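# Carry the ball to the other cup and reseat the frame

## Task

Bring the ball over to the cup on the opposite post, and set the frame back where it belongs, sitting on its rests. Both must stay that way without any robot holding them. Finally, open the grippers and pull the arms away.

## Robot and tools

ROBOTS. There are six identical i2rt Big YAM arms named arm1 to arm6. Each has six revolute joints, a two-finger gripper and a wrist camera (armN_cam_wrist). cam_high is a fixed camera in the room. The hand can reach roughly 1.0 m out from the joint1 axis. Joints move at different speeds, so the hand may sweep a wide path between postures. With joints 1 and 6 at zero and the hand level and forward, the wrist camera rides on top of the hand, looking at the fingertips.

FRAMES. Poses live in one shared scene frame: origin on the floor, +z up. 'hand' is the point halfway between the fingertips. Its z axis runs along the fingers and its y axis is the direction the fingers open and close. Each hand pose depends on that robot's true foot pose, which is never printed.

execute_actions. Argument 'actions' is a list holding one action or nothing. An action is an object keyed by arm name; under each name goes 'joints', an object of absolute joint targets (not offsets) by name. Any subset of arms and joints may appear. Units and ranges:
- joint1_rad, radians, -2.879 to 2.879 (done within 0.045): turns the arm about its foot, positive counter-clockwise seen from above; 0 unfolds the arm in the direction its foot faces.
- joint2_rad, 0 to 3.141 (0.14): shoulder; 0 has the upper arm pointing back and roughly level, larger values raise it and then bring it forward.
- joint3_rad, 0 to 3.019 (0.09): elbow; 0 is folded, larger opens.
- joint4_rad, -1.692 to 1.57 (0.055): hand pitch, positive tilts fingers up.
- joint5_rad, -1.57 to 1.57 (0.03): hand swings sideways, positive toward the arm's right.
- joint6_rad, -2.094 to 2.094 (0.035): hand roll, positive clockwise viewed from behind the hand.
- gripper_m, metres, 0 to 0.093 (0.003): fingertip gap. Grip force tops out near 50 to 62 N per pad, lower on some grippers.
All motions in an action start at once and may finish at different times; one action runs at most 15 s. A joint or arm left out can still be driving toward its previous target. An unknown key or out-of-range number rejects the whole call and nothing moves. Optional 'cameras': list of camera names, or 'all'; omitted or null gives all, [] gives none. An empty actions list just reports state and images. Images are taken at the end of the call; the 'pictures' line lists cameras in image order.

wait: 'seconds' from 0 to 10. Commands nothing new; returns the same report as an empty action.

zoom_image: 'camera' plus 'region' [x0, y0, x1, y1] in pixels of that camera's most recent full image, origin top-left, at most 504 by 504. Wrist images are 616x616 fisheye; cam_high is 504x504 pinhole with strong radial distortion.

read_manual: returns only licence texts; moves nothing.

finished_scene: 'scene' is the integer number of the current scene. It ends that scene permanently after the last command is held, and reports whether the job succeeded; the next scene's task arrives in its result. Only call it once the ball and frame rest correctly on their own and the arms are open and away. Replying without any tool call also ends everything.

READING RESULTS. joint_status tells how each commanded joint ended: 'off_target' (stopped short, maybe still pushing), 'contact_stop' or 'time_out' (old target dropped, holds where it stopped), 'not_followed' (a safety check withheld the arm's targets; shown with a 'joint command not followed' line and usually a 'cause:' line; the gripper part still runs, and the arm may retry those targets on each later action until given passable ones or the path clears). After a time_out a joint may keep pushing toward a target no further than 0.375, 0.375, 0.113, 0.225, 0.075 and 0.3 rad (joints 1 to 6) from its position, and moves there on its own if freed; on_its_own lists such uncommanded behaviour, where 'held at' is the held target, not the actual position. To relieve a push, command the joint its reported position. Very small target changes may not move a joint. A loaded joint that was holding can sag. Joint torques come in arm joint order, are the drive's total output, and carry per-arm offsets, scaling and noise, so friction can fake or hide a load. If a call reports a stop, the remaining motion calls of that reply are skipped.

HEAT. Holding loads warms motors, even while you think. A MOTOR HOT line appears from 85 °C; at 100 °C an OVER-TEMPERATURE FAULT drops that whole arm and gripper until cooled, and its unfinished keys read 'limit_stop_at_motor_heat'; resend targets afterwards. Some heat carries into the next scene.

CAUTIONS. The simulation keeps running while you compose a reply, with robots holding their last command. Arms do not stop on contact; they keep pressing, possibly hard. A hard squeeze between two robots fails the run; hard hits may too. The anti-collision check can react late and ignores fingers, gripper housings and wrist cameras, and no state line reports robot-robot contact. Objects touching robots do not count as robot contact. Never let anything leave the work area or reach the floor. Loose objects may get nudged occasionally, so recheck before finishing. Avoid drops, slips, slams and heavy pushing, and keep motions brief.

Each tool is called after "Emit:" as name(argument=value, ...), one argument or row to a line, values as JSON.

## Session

Emit:
execute_actions(
  actions=[],
)

Scene clock: 0.00 s.
Joint torques (N m, as the arm reports them, + toward a larger angle): no reading
Motor temperatures (°C, as the motors report them): arm1=[22 23 27 23 25 25] | arm2=[23 26 25 25 21 21] | arm3=[21 23 25 24 23 22] | arm4=[24 25 24 22 21 23] | arm5=[24 26 26 21 21 22] | arm6=[24 25 24 25 24 22]
arm1.joint_positions: joint1_rad=+0.029 joint2_rad=+0.459 joint3_rad=+1.410 joint4_rad=-1.347 joint5_rad=-0.232 joint6_rad=-0.419 gripper_m=+0.094
arm1.joint_status: not commanded
arm1.hand: x=-0.4769 y=+1.5627 z=+1.3574 quat_wxyz=(-0.460, -0.233, -0.798, +0.312) (m; scene frame)
arm2.joint_positions: joint1_rad=-0.148 joint2_rad=+0.508 joint3_rad=+1.371 joint4_rad=-1.483 joint5_rad=+0.220 joint6_rad=+0.269 gripper_m=+0.094
arm2.joint_status: not commanded
arm2.hand: x=-1.3937 y=+0.1825 z=+1.2831 quat_wxyz=(-0.451, -0.327, -0.822, +0.123) (m; scene frame)
arm3.joint_positions: joint1_rad=-0.425 joint2_rad=+0.637 joint3_rad=+1.392 joint4_rad=-1.431 joint5_rad=-0.219 joint6_rad=-0.083 gripper_m=+0.094
arm3.joint_status: not commanded
arm3.hand: x=-1.3869 y=-0.7642 z=+1.3447 quat_wxyz=(-0.431, +0.153, -0.882, -0.113) (m; scene frame)
arm4.joint_positions: joint1_rad=-0.024 joint2_rad=+0.594 joint3_rad=+1.341 joint4_rad=-1.388 joint5_rad=-0.042 joint6_rad=+0.101 gripper_m=+0.094
arm4.joint_status: not commanded
arm4.hand: x=-0.2529 y=-1.2750 z=+1.3548 quat_wxyz=(-0.304, +0.578, -0.680, -0.333) (m; scene frame)
arm5.joint_positions: joint1_rad=-0.011 joint2_rad=+0.621 joint3_rad=+1.402 joint4_rad=-1.277 joint5_rad=-0.215 joint6_rad=+0.362 gripper_m=+0.094
arm5.joint_status: not commanded
arm5.hand: x=+1.1217 y=-1.1023 z=+1.4079 quat_wxyz=(-0.060, +0.713, -0.480, -0.507) (m; scene frame)
arm6.joint_positions: joint1_rad=+0.205 joint2_rad=+0.505 joint3_rad=+1.444 joint4_rad=-1.302 joint5_rad=-0.027 joint6_rad=+0.383 gripper_m=+0.094
arm6.joint_status: not commanded
arm6.hand: x=+1.3438 y=+0.9107 z=+1.4400 quat_wxyz=(-0.415, -0.748, -0.347, +0.383) (m; scene frame)
pictures: arm1_cam_wrist, arm2_cam_wrist, arm3_cam_wrist, arm4_cam_wrist, arm5_cam_wrist, arm6_cam_wrist, cam_high
Images, in order (width x height): arm1_cam_wrist 616x616, arm2_cam_wrist 616x616, arm3_cam_wrist 616x616, arm4_cam_wrist 616x616, arm5_cam_wrist 616x616, arm6_cam_wrist 616x616, cam_high 504x504.

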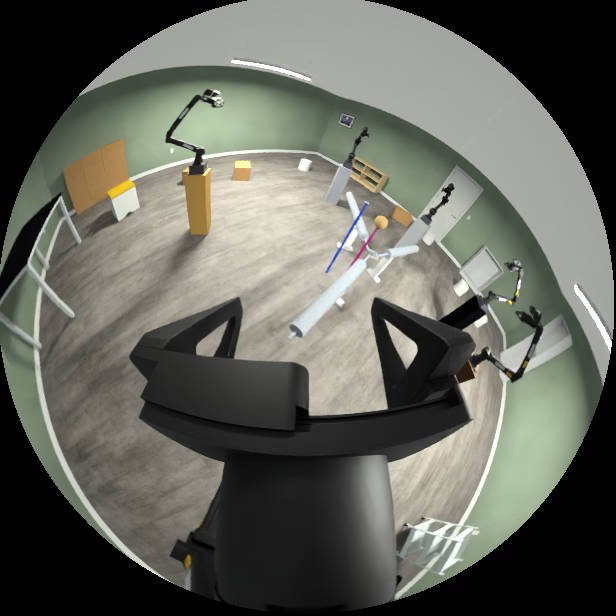

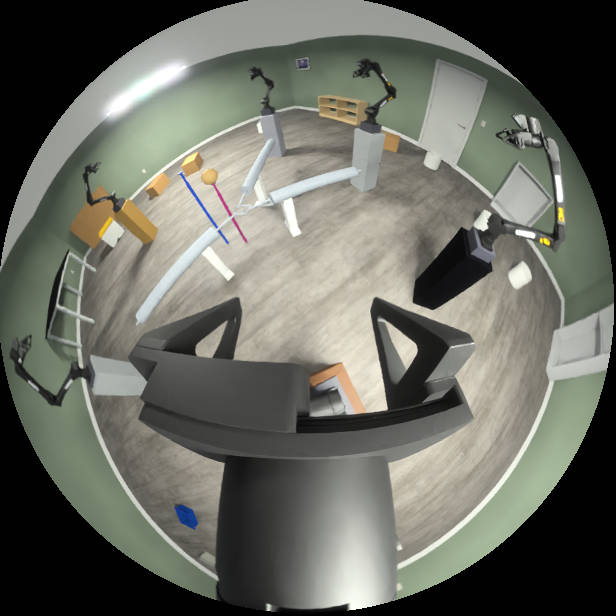

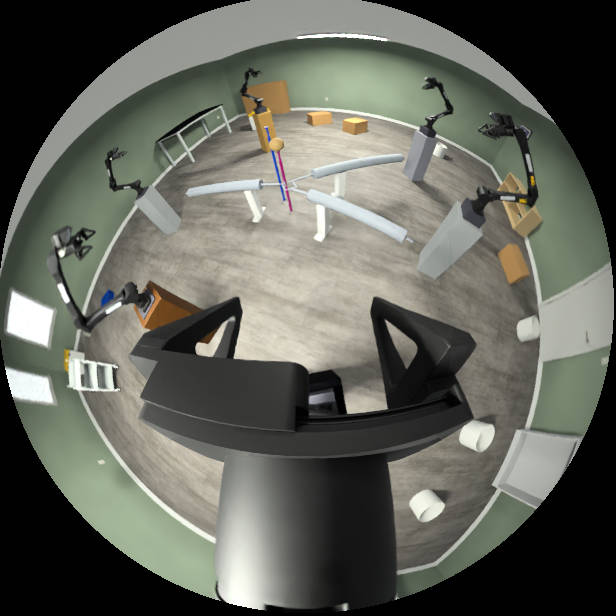

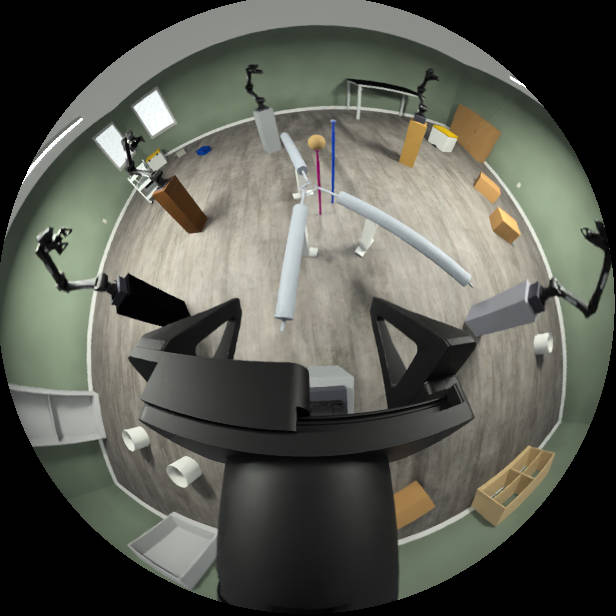

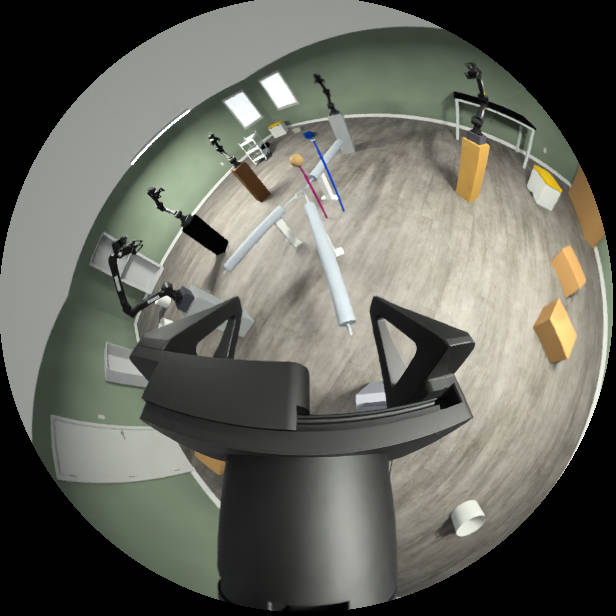

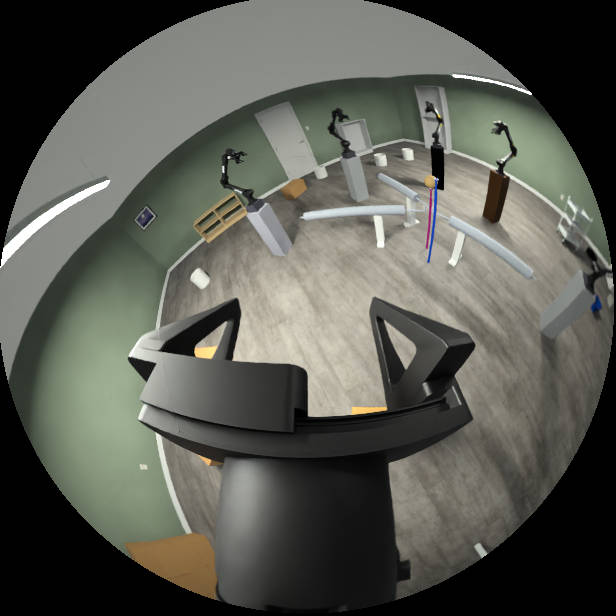

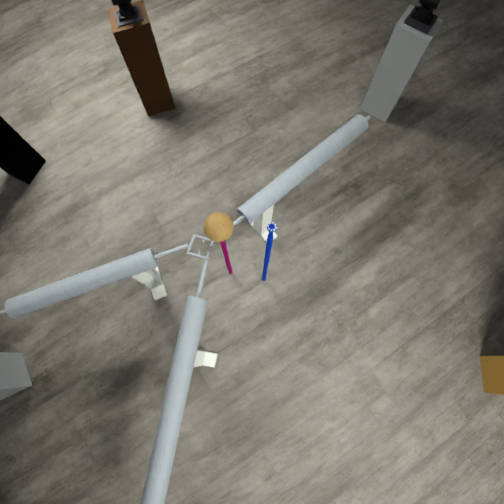

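Emit:
execute_actions(
  actions=[
    {"arm1":{"joints":{"joint1_rad":0,"joint2_rad":1.5,"joint3_rad":0.62,"joint4_rad":0.05,"joint5_rad":0,"joint6_rad":0}},"arm4":{"joints":{"joint1_rad":0.2,"joint2_rad":1.4,"joint3_rad":0.42,"joint4_rad":0.15,"joint5_rad":0,"joint6_rad":0}},"arm5":{"joints":{"joint1_rad":0.1,"joint2_rad":1.4,"joint3_rad":0.42,"joint4_rad":0.15,"joint5_rad":0,"joint6_rad":0}},"arm2":{"joints":{"joint1_rad":0.1,"joint2_rad":1.6,"joint3_rad":1.2,"joint4_rad":0.3,"joint5_rad":0,"joint6_rad":0}},"arm6":{"joints":{"joint1_rad":-0.4,"joint2_rad":1.6,"joint3_rad":1.2,"joint4_rad":0.3,"joint5_rad":0,"joint6_rad":0}}},
  ],
  cameras=["arm1_cam_wrist","arm4_cam_wrist","arm5_cam_wrist","arm2_cam_wrist","arm6_cam_wrist","cam_high"],
)

Emit:
zoom_image(
  camera="cam_high",
  region=[150, 170, 310, 330],
)

Scene clock: 7.33 s.
Joint torques (N m, as the arm reports them, + toward a larger angle): arm1=[  1.   -12.35   7.05   3.07   0.2   -0.05] | arm2=[ -1.64 -17.16   8.49   2.93  -0.2   -0.2 ] | arm3=[-0.74  2.45  9.61  1.41 -0.09 -0.14] | arm4=[-0.43 -7.91  6.27  2.78  0.27 -0.08] | arm5=[ 0.74 -7.3   4.53  2.41  0.1  -0.1 ] | arm6=[  0.2  -14.33  11.31   2.64   0.19  -0.16]
Motor temperatures (°C, as the motors report them): arm1=[22 23 28 23 25 25] | arm2=[23 26 27 25 21 21] | arm3=[21 23 27 24 23 22] | arm4=[24 25 25 22 21 23] | arm5=[24 26 28 21 21 22] | arm6=[24 25 25 25 24 22]
arm1.joint_positions: joint1_rad=+0.013 joint2_rad=+1.498 joint3_rad=+0.605 joint4_rad=+0.023 joint5_rad=-0.004 joint6_rad=-0.009 gripper_m=+0.094
arm1.joint_status: all done
arm1.hand: x=-0.3892 y=+1.2754 z=+0.8044 quat_wxyz=(-0.286, -0.510, -0.791, +0.181) (m; scene frame)
arm2.joint_positions: joint1_rad=+0.096 joint2_rad=+1.601 joint3_rad=+1.200 joint4_rad=+0.278 joint5_rad=+0.003 joint6_rad=+0.010 gripper_m=+0.094
arm2.joint_status: all done
arm2.hand: x=-0.8460 y=+0.1865 z=+1.0884 quat_wxyz=(-0.662, -0.053, -0.746, +0.043) (m; scene frame)
arm3.joint_positions: joint1_rad=-0.425 joint2_rad=+0.637 joint3_rad=+1.392 joint4_rad=-1.431 joint5_rad=-0.219 joint6_rad=-0.083 gripper_m=+0.094
arm3.joint_status: not commanded
arm3.hand: x=-1.3869 y=-0.7642 z=+1.3447 quat_wxyz=(-0.431, +0.153, -0.882, -0.113) (m; scene frame)
arm4.joint_positions: joint1_rad=+0.198 joint2_rad=+1.399 joint3_rad=+0.422 joint4_rad=+0.124 joint5_rad=-0.003 joint6_rad=+0.008 gripper_m=+0.094
arm4.joint_status: all done
arm4.hand: x=-0.3174 y=-1.0997 z=+0.8574 quat_wxyz=(-0.232, +0.704, -0.616, -0.266) (m; scene frame)
arm5.joint_positions: joint1_rad=+0.096 joint2_rad=+1.395 joint3_rad=+0.425 joint4_rad=+0.125 joint5_rad=-0.002 joint6_rad=+0.009 gripper_m=+0.094
arm5.joint_status: all done
arm5.hand: x=+1.0300 y=-0.9791 z=+0.8619 quat_wxyz=(-0.142, +0.854, -0.388, -0.317) (m; scene frame)
arm6.joint_positions: joint1_rad=-0.406 joint2_rad=+1.605 joint3_rad=+1.199 joint4_rad=+0.283 joint5_rad=-0.002 joint6_rad=+0.013 gripper_m=+0.094
arm6.joint_status: all done
arm6.hand: x=+0.8319 y=+0.6767 z=+1.1687 quat_wxyz=(-0.205, -0.716, -0.227, +0.628) (m; scene frame)
pictures: arm1_cam_wrist, arm2_cam_wrist, arm4_cam_wrist, arm5_cam_wrist, arm6_cam_wrist, cam_high
Images, in order (width x height): arm1_cam_wrist 616x616, arm2_cam_wrist 616x616, arm4_cam_wrist 616x616, arm5_cam_wrist 616x616, arm6_cam_wrist 616x616, cam_high 504x504.

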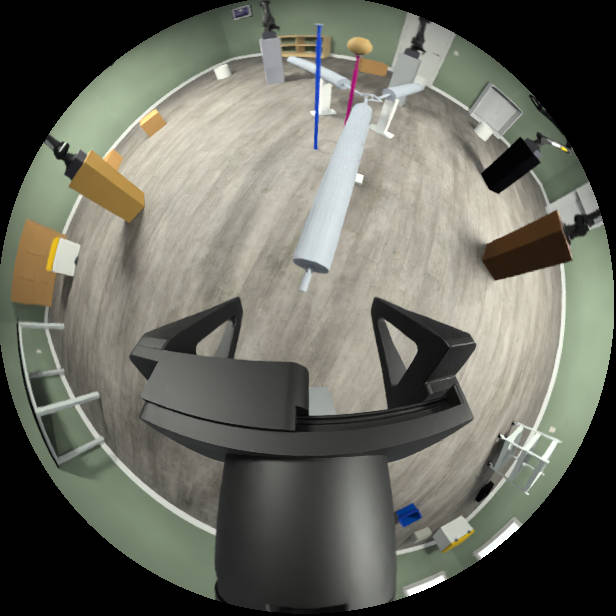

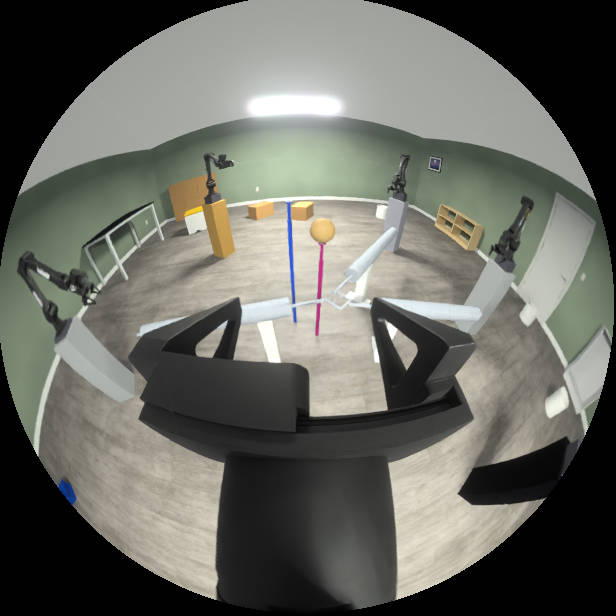

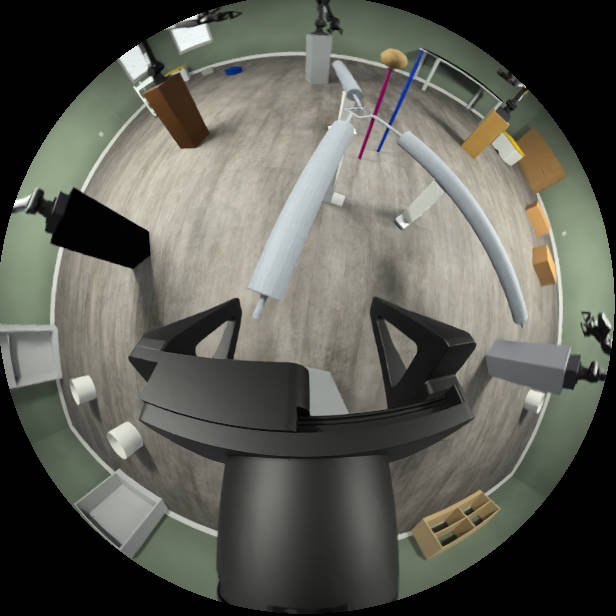

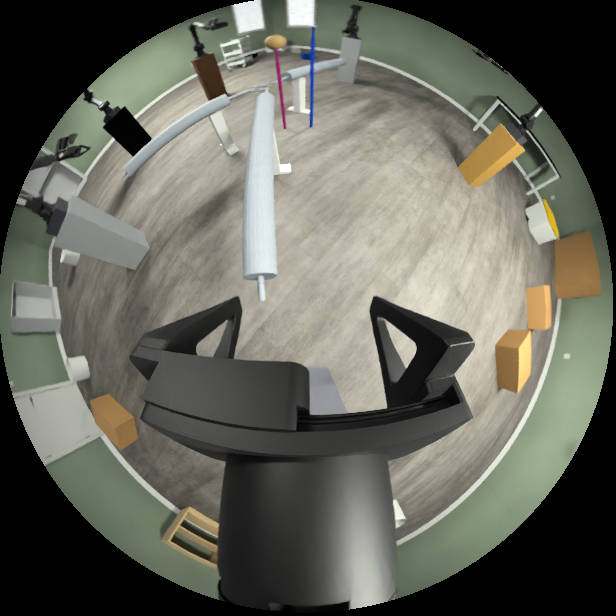

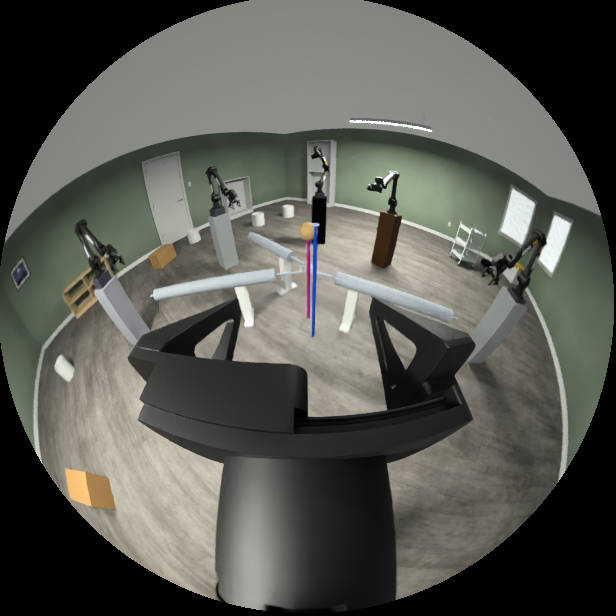

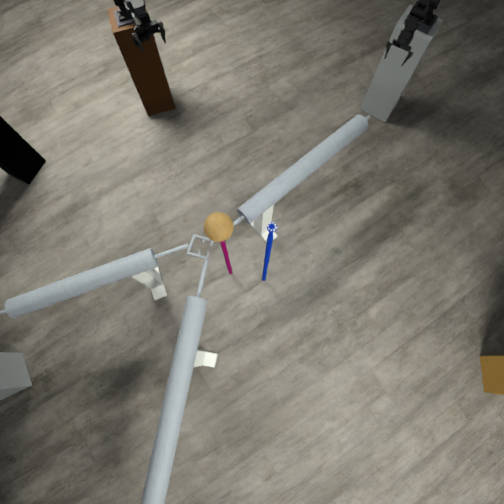

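Region (150, 170, 310, 330) of cam_high's 504x504 image, scaled by 3.150, with more detail than that image has.

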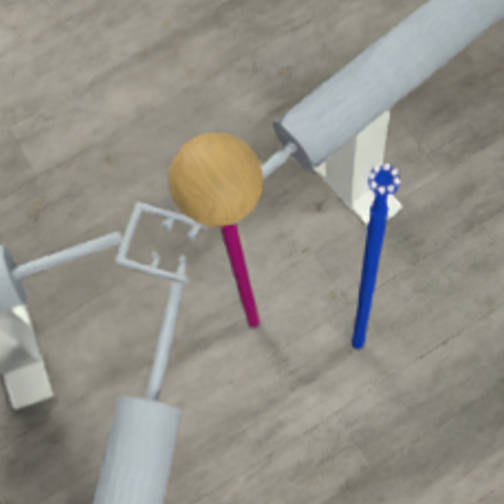

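Emit:
execute_actions(
  actions=[
    {"arm1":{"joints":{"joint1_rad":0.015,"joint2_rad":2.315,"joint3_rad":1.44,"joint4_rad":-0.66,"joint6_rad":0.42}},"arm4":{"joints":{"joint1_rad":0.507,"joint2_rad":2.348,"joint3_rad":1.095,"joint4_rad":-0.305,"joint6_rad":0.71}},"arm5":{"joints":{"joint1_rad":0.378,"joint2_rad":2.395,"joint3_rad":1.28,"joint4_rad":-0.445,"joint6_rad":0.23}},"arm2":{"joints":{"joint2_rad":1.3,"joint3_rad":0.9,"joint4_rad":0.2}}},
  ],
  cameras=["arm1_cam_wrist","arm4_cam_wrist","arm5_cam_wrist"],
)

Scene clock: 16.60 s.
Joint torques (N m, as the arm reports them, + toward a larger angle): arm1=[  1.77 -25.27   7.36  -0.04   0.19  -0.05] | arm2=[ -1.36 -10.67   7.92   1.4   -0.19  -0.18] | arm3=[-0.76  2.37  9.6   1.41 -0.09 -0.14] | arm4=[ -1.09 -19.46   4.23  -0.05   0.29   0.07] | arm5=[ -0.03 -17.37   4.73  -0.37   0.02   0.05] | arm6=[  0.53 -13.58  11.36   2.82   0.23  -0.13]
Motor temperatures (°C, as the motors report them): arm1=[22 23 28 23 25 25] | arm2=[23 27 28 25 21 21] | arm3=[21 23 28 24 23 22] | arm4=[24 25 25 22 21 23] | arm5=[24 26 28 21 21 22] | arm6=[24 26 26 25 24 22]
arm1.joint_positions: joint1_rad=+0.013 joint2_rad=+2.335 joint3_rad=+1.406 joint4_rad=-0.645 joint5_rad=-0.004 joint6_rad=+0.410 gripper_m=+0.094
arm1.joint_status: all done
arm1.hand: x=-0.3473 y=+1.1860 z=+0.5812 quat_wxyz=(+0.004, -0.704, -0.710, -0.008) (m; scene frame)
arm2.joint_positions: joint1_rad=+0.096 joint2_rad=+1.285 joint3_rad=+0.911 joint4_rad=+0.214 joint5_rad=+0.003 joint6_rad=+0.010 gripper_m=+0.094
arm2.joint_status: all done
arm2.hand: x=-0.9632 y=+0.2021 z=+1.0941 quat_wxyz=(-0.648, -0.054, -0.759, +0.042) (m; scene frame)
arm3.joint_positions: joint1_rad=-0.425 joint2_rad=+0.637 joint3_rad=+1.392 joint4_rad=-1.431 joint5_rad=-0.219 joint6_rad=-0.083 gripper_m=+0.094
arm3.joint_status: not commanded
arm3.hand: x=-1.3869 y=-0.7642 z=+1.3447 quat_wxyz=(-0.431, +0.153, -0.882, -0.113) (m; scene frame)
arm4.joint_positions: joint1_rad=+0.515 joint2_rad=+2.365 joint3_rad=+1.076 joint4_rad=-0.293 joint5_rad=-0.002 joint6_rad=+0.702 gripper_m=+0.094
arm4.joint_status: all done
arm4.hand: x=-0.4553 y=-1.0958 z=+0.5782 quat_wxyz=(-0.002, +0.615, -0.789, +0.005) (m; scene frame)
arm5.joint_positions: joint1_rad=+0.384 joint2_rad=+2.398 joint3_rad=+1.256 joint4_rad=-0.433 joint5_rad=+0.000 joint6_rad=+0.221 gripper_m=+0.094
arm5.joint_status: all done
arm5.hand: x=+0.8717 y=-1.0150 z=+0.5877 quat_wxyz=(+0.002, +0.925, -0.380, +0.010) (m; scene frame)
arm6.joint_positions: joint1_rad=-0.406 joint2_rad=+1.605 joint3_rad=+1.199 joint4_rad=+0.283 joint5_rad=-0.002 joint6_rad=+0.013 gripper_m=+0.094
arm6.joint_status: not commanded
arm6.hand: x=+0.8319 y=+0.6767 z=+1.1687 quat_wxyz=(-0.205, -0.716, -0.227, +0.628) (m; scene frame)
pictures: arm1_cam_wrist, arm4_cam_wrist, arm5_cam_wrist
Images, in order (width x height): arm1_cam_wrist 616x616, arm4_cam_wrist 616x616, arm5_cam_wrist 616x616.

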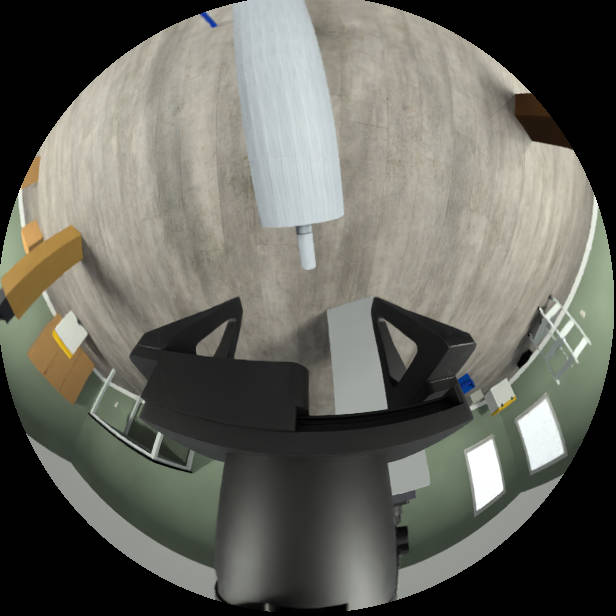

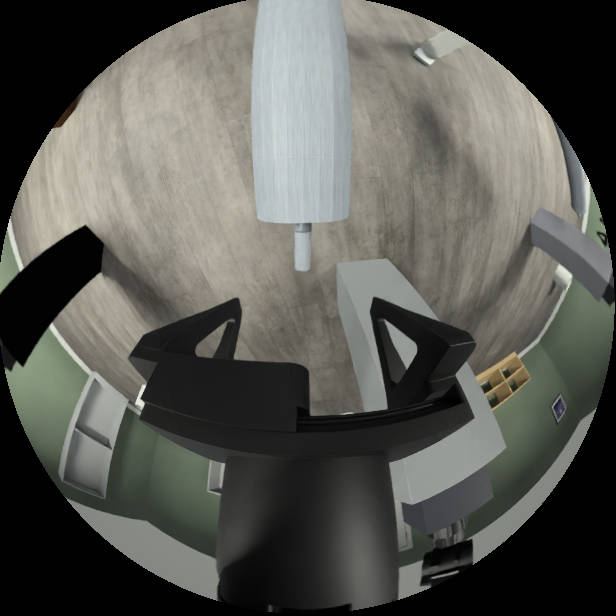

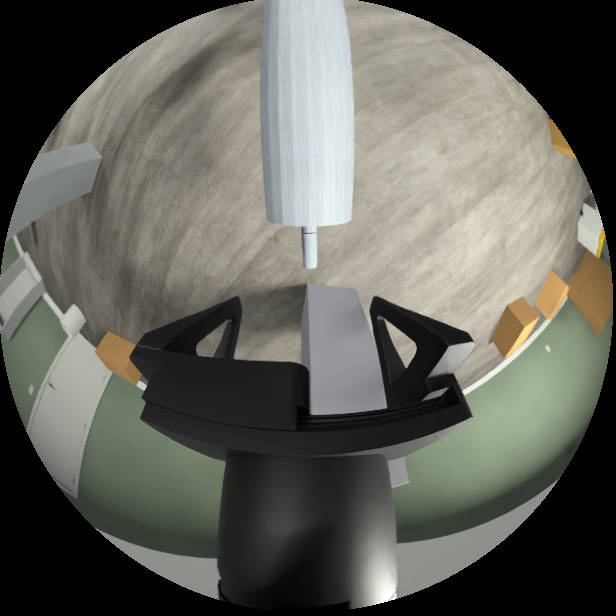

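Emit:
execute_actions(
  actions=[
    {"arm1":{"joints":{"joint2_rad":2.628,"joint6_rad":0.25}},"arm4":{"joints":{"joint2_rad":2.695}},"arm5":{"joints":{"joint2_rad":2.732}}},
  ],
  cameras=[],
)

Emit:
execute_actions(
  actions=[
    {"arm1":{"joints":{"joint3_rad":1.572,"joint4_rad":-0.465}},"arm4":{"joints":{"joint3_rad":1.27,"joint4_rad":-0.14}},"arm5":{"joints":{"joint3_rad":1.46,"joint4_rad":-0.283}}},
  ],
  cameras=["arm1_cam_wrist","arm4_cam_wrist","arm5_cam_wrist"],
)

Scene clock: 24.03 s.
Joint torques (N m, as the arm reports them, + toward a larger angle): arm1=[  2.69 -23.56   3.7   -0.17   0.17  -0.26] | arm2=[ -1.49 -10.69   7.81   1.43  -0.25  -0.2 ] | arm3=[-0.73  2.43  9.62  1.4  -0.09 -0.14] | arm4=[ -1.15 -16.91  -0.09  -0.51   0.29   0.09] | arm5=[ -0.07 -16.89   0.3   -0.93   0.06   0.02] | arm6=[  0.54 -13.47  11.19   2.46   0.19  -0.12]
Motor temperatures (°C, as the motors report them): arm1=[22 24 29 23 25 25] | arm2=[23 27 29 25 21 21] | arm3=[21 23 29 24 23 22] | arm4=[24 26 25 22 21 23] | arm5=[24 27 27 21 21 22] | arm6=[24 26 27 25 24 22]
arm1.joint_positions: joint1_rad=+0.013 joint2_rad=+2.644 joint3_rad=+1.425 joint4_rad=-0.651 joint5_rad=-0.003 joint6_rad=+0.260 gripper_m=+0.094
arm1.joint_status: all done
arm1.hand: x=-0.3934 y=+1.2930 z=+0.4353 quat_wxyz=(+0.136, -0.641, -0.752, -0.072) (m; scene frame)
arm2.joint_positions: joint1_rad=+0.096 joint2_rad=+1.285 joint3_rad=+0.911 joint4_rad=+0.214 joint5_rad=+0.003 joint6_rad=+0.010 gripper_m=+0.094
arm2.joint_status: not commanded
arm2.hand: x=-0.9632 y=+0.2021 z=+1.0941 quat_wxyz=(-0.648, -0.054, -0.759, +0.042) (m; scene frame)
arm3.joint_positions: joint1_rad=-0.425 joint2_rad=+0.637 joint3_rad=+1.392 joint4_rad=-1.431 joint5_rad=-0.219 joint6_rad=-0.083 gripper_m=+0.094
arm3.joint_status: not commanded
arm3.hand: x=-1.3869 y=-0.7642 z=+1.3447 quat_wxyz=(-0.431, +0.153, -0.882, -0.113) (m; scene frame)
arm4.joint_positions: joint1_rad=+0.515 joint2_rad=+2.706 joint3_rad=+1.092 joint4_rad=-0.296 joint5_rad=-0.002 joint6_rad=+0.703 gripper_m=+0.094
arm4.joint_status: all done
arm4.hand: x=-0.3898 y=-1.2274 z=+0.4587 quat_wxyz=(+0.032, +0.605, -0.778, +0.164) (m; scene frame)
arm5.joint_positions: joint1_rad=+0.384 joint2_rad=+2.747 joint3_rad=+1.276 joint4_rad=-0.439 joint5_rad=+0.000 joint6_rad=+0.222 gripper_m=+0.094
arm5.joint_status: all done
arm5.hand: x=+1.0017 y=-1.0963 z=+0.4478 quat_wxyz=(+0.030, +0.910, -0.374, +0.174) (m; scene frame)
arm6.joint_positions: joint1_rad=-0.406 joint2_rad=+1.605 joint3_rad=+1.199 joint4_rad=+0.283 joint5_rad=-0.002 joint6_rad=+0.013 gripper_m=+0.094
arm6.joint_status: not commanded
arm6.hand: x=+0.8319 y=+0.6767 z=+1.1687 quat_wxyz=(-0.205, -0.716, -0.227, +0.628) (m; scene frame)
pictures: none
No camera images: the call's "cameras" was empty. Leave "cameras" out to get every camera's image.

Scene clock: 25.10 s.
Joint torques (N m, as the arm reports them, + toward a larger angle): arm1=[  2.78 -25.97   4.5    1.58   0.15  -0.22] | arm2=[ -1.56 -10.54   7.95   1.53  -0.23  -0.19] | arm3=[-0.72  2.41  9.61  1.41 -0.09 -0.14] | arm4=[ -1.12 -18.26   1.46   0.94   0.3    0.08] | arm5=[ -0.12 -17.83   1.82   0.46   0.04   0.05] | arm6=[  0.43 -13.56  11.4    2.65   0.19  -0.21]
Motor temperatures (°C, as the motors report them): arm1=[22 24 29 23 25 25] | arm2=[23 27 29 25 21 21] | arm3=[21 23 29 24 23 22] | arm4=[24 26 25 22 21 23] | arm5=[24 27 27 21 21 22] | arm6=[24 27 27 25 24 22]
arm1.joint_positions: joint1_rad=+0.013 joint2_rad=+2.634 joint3_rad=+1.565 joint4_rad=-0.479 joint5_rad=-0.003 joint6_rad=+0.259 gripper_m=+0.094
arm1.joint_status: all done
arm1.hand: x=-0.3410 y=+1.1747 z=+0.4506 quat_wxyz=(-0.009, -0.649, -0.761, -0.003) (m; scene frame)
arm2.joint_positions: joint1_rad=+0.096 joint2_rad=+1.285 joint3_rad=+0.911 joint4_rad=+0.214 joint5_rad=+0.003 joint6_rad=+0.010 gripper_m=+0.094
arm2.joint_status: not commanded
arm2.hand: x=-0.9632 y=+0.2021 z=+1.0941 quat_wxyz=(-0.648, -0.054, -0.759, +0.042) (m; scene frame)
arm3.joint_positions: joint1_rad=-0.425 joint2_rad=+0.637 joint3_rad=+1.392 joint4_rad=-1.431 joint5_rad=-0.219 joint6_rad=-0.083 gripper_m=+0.094
arm3.joint_status: not commanded
arm3.hand: x=-1.3869 y=-0.7642 z=+1.3447 quat_wxyz=(-0.431, +0.153, -0.882, -0.113) (m; scene frame)
arm4.joint_positions: joint1_rad=+0.515 joint2_rad=+2.692 joint3_rad=+1.275 joint4_rad=-0.150 joint5_rad=-0.002 joint6_rad=+0.703 gripper_m=+0.094
arm4.joint_status: all done
arm4.hand: x=-0.4587 y=-1.0866 z=+0.4543 quat_wxyz=(-0.004, +0.614, -0.789, -0.003) (m; scene frame)
arm5.joint_positions: joint1_rad=+0.384 joint2_rad=+2.730 joint3_rad=+1.464 joint4_rad=-0.291 joint5_rad=+0.000 joint6_rad=+0.222 gripper_m=+0.094
arm5.joint_status: all done
arm5.hand: x=+0.8653 y=-1.0111 z=+0.4533 quat_wxyz=(+0.001, +0.925, -0.380, +0.001) (m; scene frame)
arm6.joint_positions: joint1_rad=-0.406 joint2_rad=+1.605 joint3_rad=+1.199 joint4_rad=+0.283 joint5_rad=-0.002 joint6_rad=+0.013 gripper_m=+0.094
arm6.joint_status: not commanded
arm6.hand: x=+0.8319 y=+0.6767 z=+1.1687 quat_wxyz=(-0.205, -0.716, -0.227, +0.628) (m; scene frame)
pictures: arm1_cam_wrist, arm4_cam_wrist, arm5_cam_wrist
Images, in order (width x height): arm1_cam_wrist 616x616, arm4_cam_wrist 616x616, arm5_cam_wrist 616x616.

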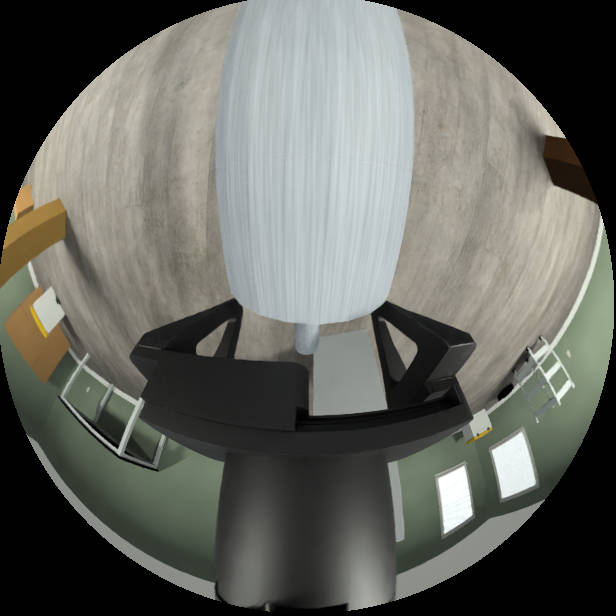

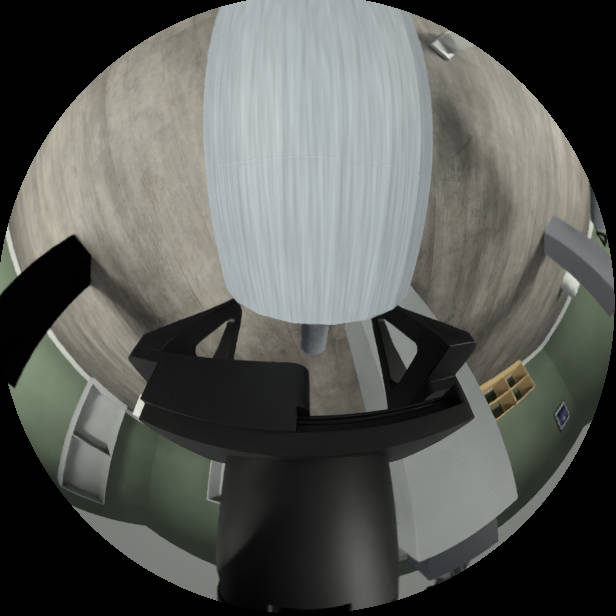

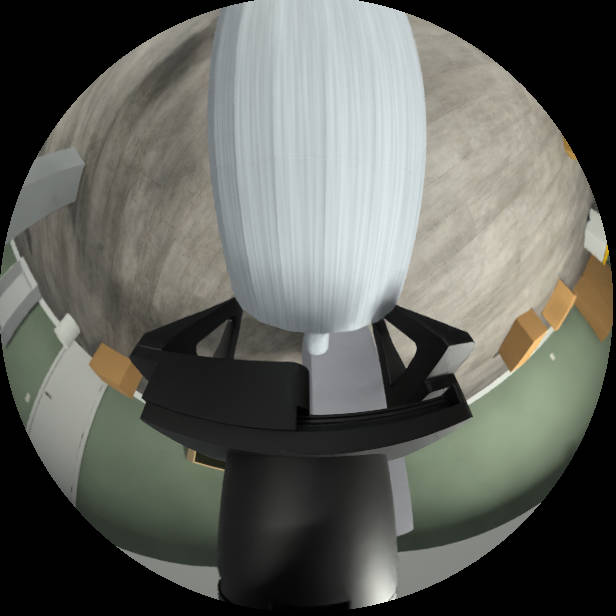

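Emit:
execute_actions(
  actions=[
    {"arm1":{"joints":{"joint2_rad":2.665}},"arm4":{"joints":{"joint2_rad":2.722}},"arm5":{"joints":{"joint2_rad":2.77,"joint1_rad":0.37}}},
  ],
  cameras=["arm1_cam_wrist","arm4_cam_wrist","arm5_cam_wrist"],
)

Scene clock: 27.27 s.
Joint torques (N m, as the arm reports them, + toward a larger angle): arm1=[  2.15 -24.98   4.47   1.32   0.13  -0.3 ] | arm2=[ -1.52 -10.57   7.85   1.58  -0.17  -0.21] | arm3=[-0.76  2.41  9.61  1.42 -0.09 -0.14] | arm4=[ -1.19 -18.09   1.21   0.84   0.3    0.08] | arm5=[ -0.14 -16.31   1.57   0.34   0.01   0.03] | arm6=[  1.34 -13.93  11.32   2.8    0.21  -0.23]
Motor temperatures (°C, as the motors report them): arm1=[22 24 29 23 25 25] | arm2=[23 27 29 25 21 21] | arm3=[21 23 29 24 23 22] | arm4=[24 26 25 22 21 23] | arm5=[24 27 27 21 21 22] | arm6=[24 27 27 25 24 22]
arm1.joint_positions: joint1_rad=+0.013 joint2_rad=+2.666 joint3_rad=+1.565 joint4_rad=-0.479 joint5_rad=-0.003 joint6_rad=+0.259 gripper_m=+0.094
arm1.joint_status: all done
arm1.hand: x=-0.3471 y=+1.1889 z=+0.4328 quat_wxyz=(+0.006, -0.649, -0.761, -0.010) (m; scene frame)
arm2.joint_positions: joint1_rad=+0.096 joint2_rad=+1.285 joint3_rad=+0.911 joint4_rad=+0.214 joint5_rad=+0.003 joint6_rad=+0.010 gripper_m=+0.094
arm2.joint_status: not commanded
arm2.hand: x=-0.9632 y=+0.2021 z=+1.0941 quat_wxyz=(-0.648, -0.054, -0.759, +0.042) (m; scene frame)
arm3.joint_positions: joint1_rad=-0.425 joint2_rad=+0.637 joint3_rad=+1.392 joint4_rad=-1.431 joint5_rad=-0.219 joint6_rad=-0.083 gripper_m=+0.094
arm3.joint_status: not commanded
arm3.hand: x=-1.3869 y=-0.7642 z=+1.3447 quat_wxyz=(-0.431, +0.153, -0.882, -0.113) (m; scene frame)
arm4.joint_positions: joint1_rad=+0.515 joint2_rad=+2.717 joint3_rad=+1.275 joint4_rad=-0.150 joint5_rad=-0.002 joint6_rad=+0.703 gripper_m=+0.094
arm4.joint_status: all done
arm4.hand: x=-0.4528 y=-1.0986 z=+0.4435 quat_wxyz=(-0.001, +0.614, -0.789, +0.010) (m; scene frame)
arm5.joint_positions: joint1_rad=+0.377 joint2_rad=+2.756 joint3_rad=+1.464 joint4_rad=-0.291 joint5_rad=+0.000 joint6_rad=+0.222 gripper_m=+0.094
arm5.joint_status: all done
arm5.hand: x=+0.8791 y=-1.0155 z=+0.4407 quat_wxyz=(+0.003, +0.924, -0.383, +0.014) (m; scene frame)
arm6.joint_positions: joint1_rad=-0.406 joint2_rad=+1.605 joint3_rad=+1.199 joint4_rad=+0.283 joint5_rad=-0.002 joint6_rad=+0.013 gripper_m=+0.094
arm6.joint_status: not commanded
arm6.hand: x=+0.8319 y=+0.6767 z=+1.1687 quat_wxyz=(-0.205, -0.716, -0.227, +0.628) (m; scene frame)
pictures: arm1_cam_wrist, arm4_cam_wrist, arm5_cam_wrist
Images, in order (width x height): arm1_cam_wrist 616x616, arm4_cam_wrist 616x616, arm5_cam_wrist 616x616.

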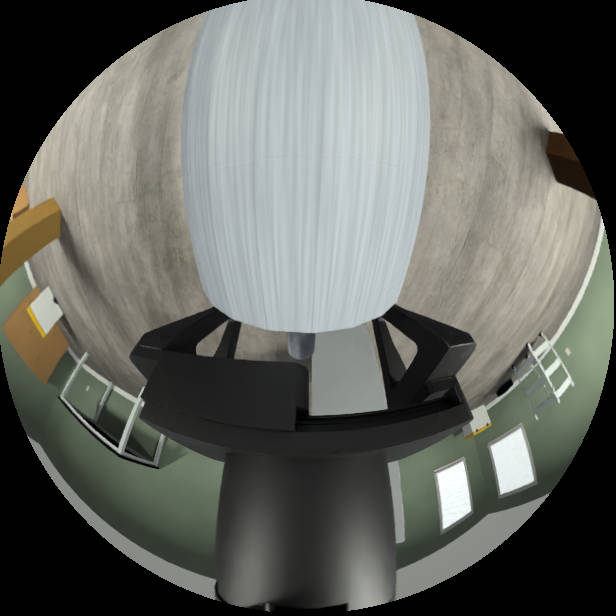

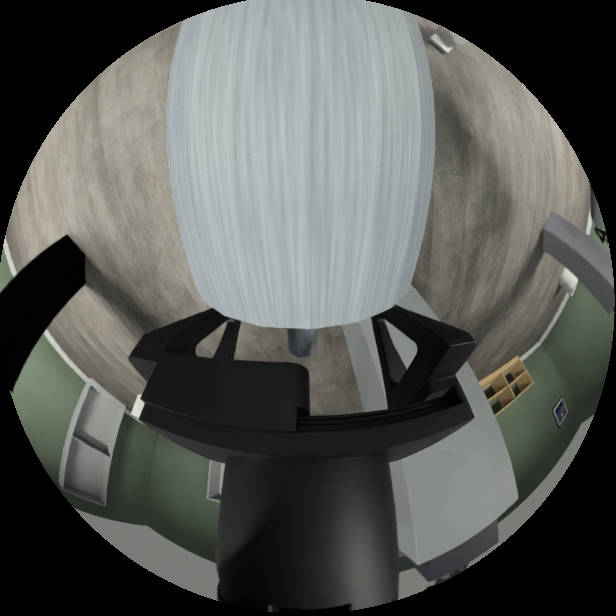

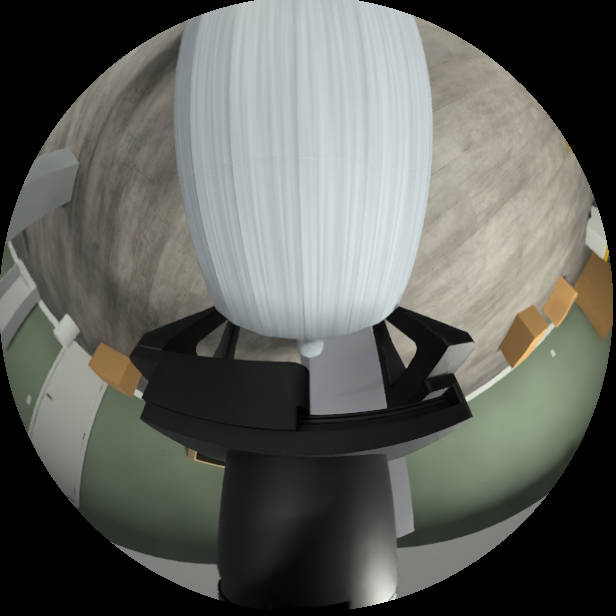

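Emit:
execute_actions(
  actions=[
    {"arm1":{"joints":{"joint3_rad":1.555}},"arm5":{"joints":{"joint3_rad":1.44}}},
  ],
  cameras=[],
)

Emit:
execute_actions(
  actions=[
    {"arm1":{"joints":{"gripper_m":0}},"arm4":{"joints":{"gripper_m":0}},"arm5":{"joints":{"gripper_m":0}}},
  ],
  cameras=["arm1_cam_wrist","arm4_cam_wrist","arm5_cam_wrist","cam_high"],
)

Emit:
zoom_image(
  camera="cam_high",
  region=[150, 170, 310, 330],
)

Scene clock: 30.63 s.
Joint torques (N m, as the arm reports them, + toward a larger angle): arm1=[  2.01 -24.98   3.87   1.2    0.14  -0.25] | arm2=[ -2.02 -10.66   7.97   1.41  -0.19  -0.2 ] | arm3=[-0.75  2.44  9.62  1.41 -0.09 -0.14] | arm4=[ -1.28 -18.16   1.25   0.88   0.31   0.07] | arm5=[ -0.02 -16.34   1.41   0.37   0.     0.07] | arm6=[  0.74 -13.26  11.49   2.66   0.19  -0.19]
Motor temperatures (°C, as the motors report them): arm1=[22 24 28 23 25 25] | arm2=[23 27 29 25 21 21] | arm3=[21 23 29 24 23 22] | arm4=[24 26 25 22 21 23] | arm5=[24 28 27 21 21 22] | arm6=[24 27 27 25 24 22]
arm1.joint_positions: joint1_rad=+0.013 joint2_rad=+2.666 joint3_rad=+1.554 joint4_rad=-0.479 joint5_rad=-0.003 joint6_rad=+0.259 gripper_m=+0.094
arm1.joint_status: all done
arm1.hand: x=-0.3496 y=+1.1944 z=+0.4312 quat_wxyz=(+0.011, -0.649, -0.761, -0.012) (m; scene frame)
arm2.joint_positions: joint1_rad=+0.096 joint2_rad=+1.285 joint3_rad=+0.911 joint4_rad=+0.214 joint5_rad=+0.003 joint6_rad=+0.010 gripper_m=+0.094
arm2.joint_status: not commanded
arm2.hand: x=-0.9632 y=+0.2021 z=+1.0941 quat_wxyz=(-0.648, -0.054, -0.759, +0.042) (m; scene frame)
arm3.joint_positions: joint1_rad=-0.425 joint2_rad=+0.637 joint3_rad=+1.392 joint4_rad=-1.431 joint5_rad=-0.219 joint6_rad=-0.083 gripper_m=+0.094
arm3.joint_status: not commanded
arm3.hand: x=-1.3869 y=-0.7642 z=+1.3447 quat_wxyz=(-0.431, +0.153, -0.882, -0.113) (m; scene frame)
arm4.joint_positions: joint1_rad=+0.515 joint2_rad=+2.717 joint3_rad=+1.275 joint4_rad=-0.150 joint5_rad=-0.002 joint6_rad=+0.703 gripper_m=+0.094
arm4.joint_status: not commanded
arm4.hand: x=-0.4528 y=-1.0986 z=+0.4435 quat_wxyz=(-0.001, +0.614, -0.789, +0.010) (m; scene frame)
arm5.joint_positions: joint1_rad=+0.377 joint2_rad=+2.756 joint3_rad=+1.444 joint4_rad=-0.291 joint5_rad=+0.000 joint6_rad=+0.222 gripper_m=+0.094
arm5.joint_status: all done
arm5.hand: x=+0.8896 y=-1.0222 z=+0.4390 quat_wxyz=(+0.004, +0.923, -0.383, +0.024) (m; scene frame)
arm6.joint_positions: joint1_rad=-0.406 joint2_rad=+1.605 joint3_rad=+1.199 joint4_rad=+0.283 joint5_rad=-0.002 joint6_rad=+0.013 gripper_m=+0.094
arm6.joint_status: not commanded
arm6.hand: x=+0.8319 y=+0.6767 z=+1.1687 quat_wxyz=(-0.205, -0.716, -0.227, +0.628) (m; scene frame)
pictures: none
No camera images: the call's "cameras" was empty. Leave "cameras" out to get every camera's image.

Scene clock: 31.37 s.
Joint torques (N m, as the arm reports them, + toward a larger angle): arm1=[  2.08 -24.56   3.93   1.17   0.25  -0.27] | arm2=[ -1.54 -10.3    7.97   1.53  -0.17  -0.19] | arm3=[-0.71  2.38  9.61  1.4  -0.09 -0.14] | arm4=[ -0.98 -18.19   1.25   0.89   0.41  -0.04] | arm5=[ -0.08 -16.42   1.31   0.34  -0.17   0.22] | arm6=[ -0.21 -13.51  11.55   2.73   0.17  -0.18]
Motor temperatures (°C, as the motors report them): arm1=[22 24 28 23 25 25] | arm2=[23 27 29 25 21 21] | arm3=[21 23 29 24 23 22] | arm4=[24 27 25 22 21 23] | arm5=[24 28 27 21 21 22] | arm6=[24 27 27 25 24 22]
arm1.joint_positions: joint1_rad=+0.013 joint2_rad=+2.666 joint3_rad=+1.554 joint4_rad=-0.477 joint5_rad=-0.005 joint6_rad=+0.264 gripper_m=+0.019
arm1.joint_status: gripper_m off_target (ended at +0.019, target +0.000)
arm1.hand: x=-0.3489 y=+1.1944 z=+0.4311 quat_wxyz=(+0.010, -0.650, -0.759, -0.012) (m; scene frame)
arm2.joint_positions: joint1_rad=+0.096 joint2_rad=+1.285 joint3_rad=+0.911 joint4_rad=+0.214 joint5_rad=+0.003 joint6_rad=+0.010 gripper_m=+0.094
arm2.joint_status: not commanded
arm2.hand: x=-0.9632 y=+0.2021 z=+1.0941 quat_wxyz=(-0.648, -0.054, -0.759, +0.042) (m; scene frame)
arm3.joint_positions: joint1_rad=-0.425 joint2_rad=+0.637 joint3_rad=+1.392 joint4_rad=-1.431 joint5_rad=-0.219 joint6_rad=-0.083 gripper_m=+0.094
arm3.joint_status: not commanded
arm3.hand: x=-1.3869 y=-0.7642 z=+1.3447 quat_wxyz=(-0.431, +0.153, -0.882, -0.113) (m; scene frame)
arm4.joint_positions: joint1_rad=+0.515 joint2_rad=+2.717 joint3_rad=+1.275 joint4_rad=-0.150 joint5_rad=-0.004 joint6_rad=+0.714 gripper_m=+0.019
arm4.joint_status: gripper_m off_target (ended at +0.019, target +0.000)
arm4.hand: x=-0.4532 y=-1.0987 z=+0.4435 quat_wxyz=(+0.000, +0.610, -0.792, +0.009) (m; scene frame)
arm5.joint_positions: joint1_rad=+0.376 joint2_rad=+2.757 joint3_rad=+1.444 joint4_rad=-0.291 joint5_rad=+0.005 joint6_rad=+0.206 gripper_m=+0.019
arm5.joint_status: gripper_m off_target (ended at +0.019, target +0.000)
arm5.hand: x=+0.8905 y=-1.0213 z=+0.4388 quat_wxyz=(+0.002, +0.926, -0.376, +0.024) (m; scene frame)
arm6.joint_positions: joint1_rad=-0.406 joint2_rad=+1.605 joint3_rad=+1.199 joint4_rad=+0.283 joint5_rad=-0.002 joint6_rad=+0.013 gripper_m=+0.094
arm6.joint_status: not commanded
arm6.hand: x=+0.8319 y=+0.6767 z=+1.1687 quat_wxyz=(-0.205, -0.716, -0.227, +0.628) (m; scene frame)
pictures: arm1_cam_wrist, arm4_cam_wrist, arm5_cam_wrist, cam_high
Images, in order (width x height): arm1_cam_wrist 616x616, arm4_cam_wrist 616x616, arm5_cam_wrist 616x616, cam_high 504x504.

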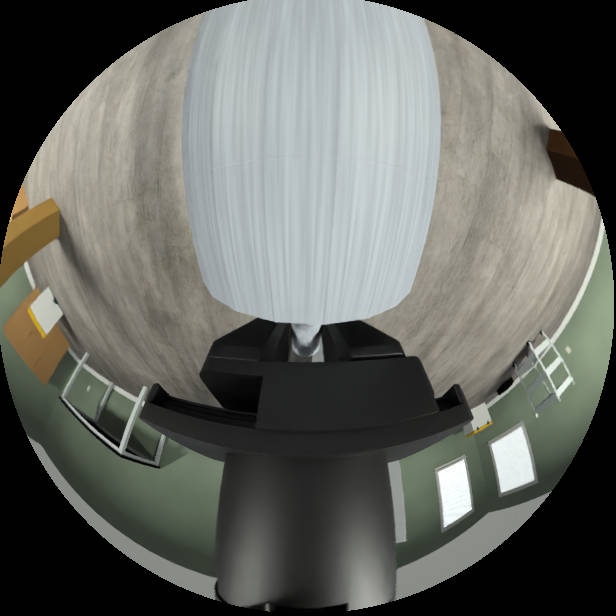

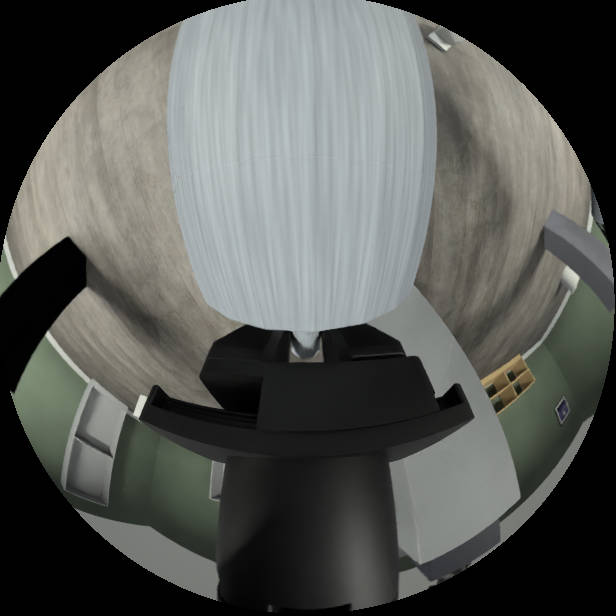

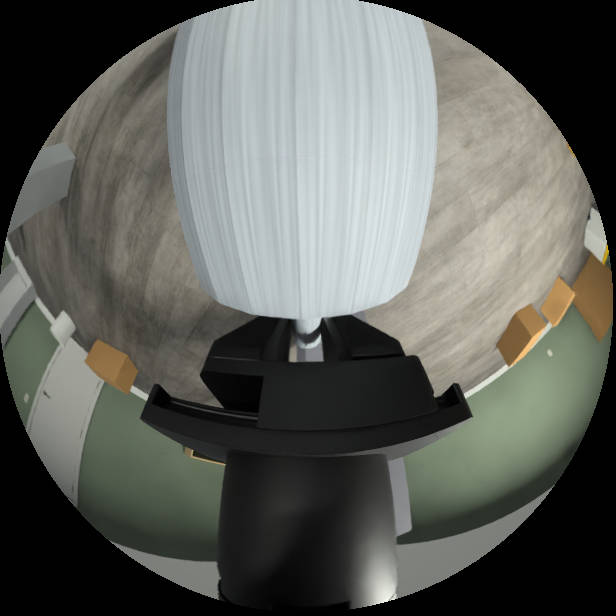

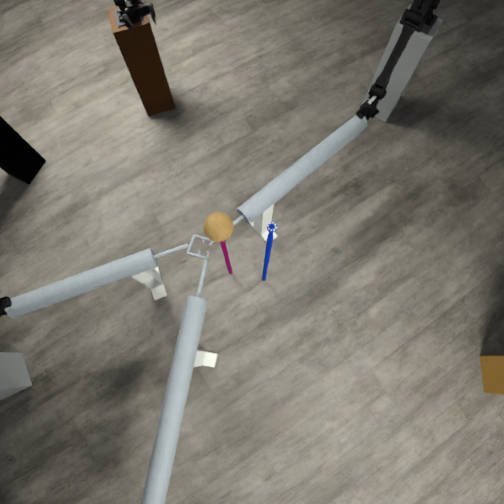

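Region (150, 170, 310, 330) of cam_high's 504x504 image, scaled by 3.150, with more detail than that image has.

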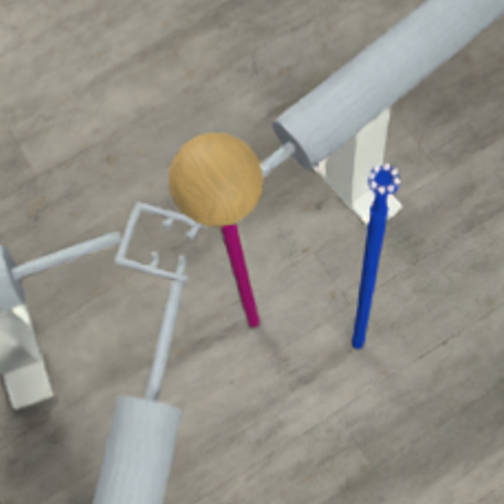

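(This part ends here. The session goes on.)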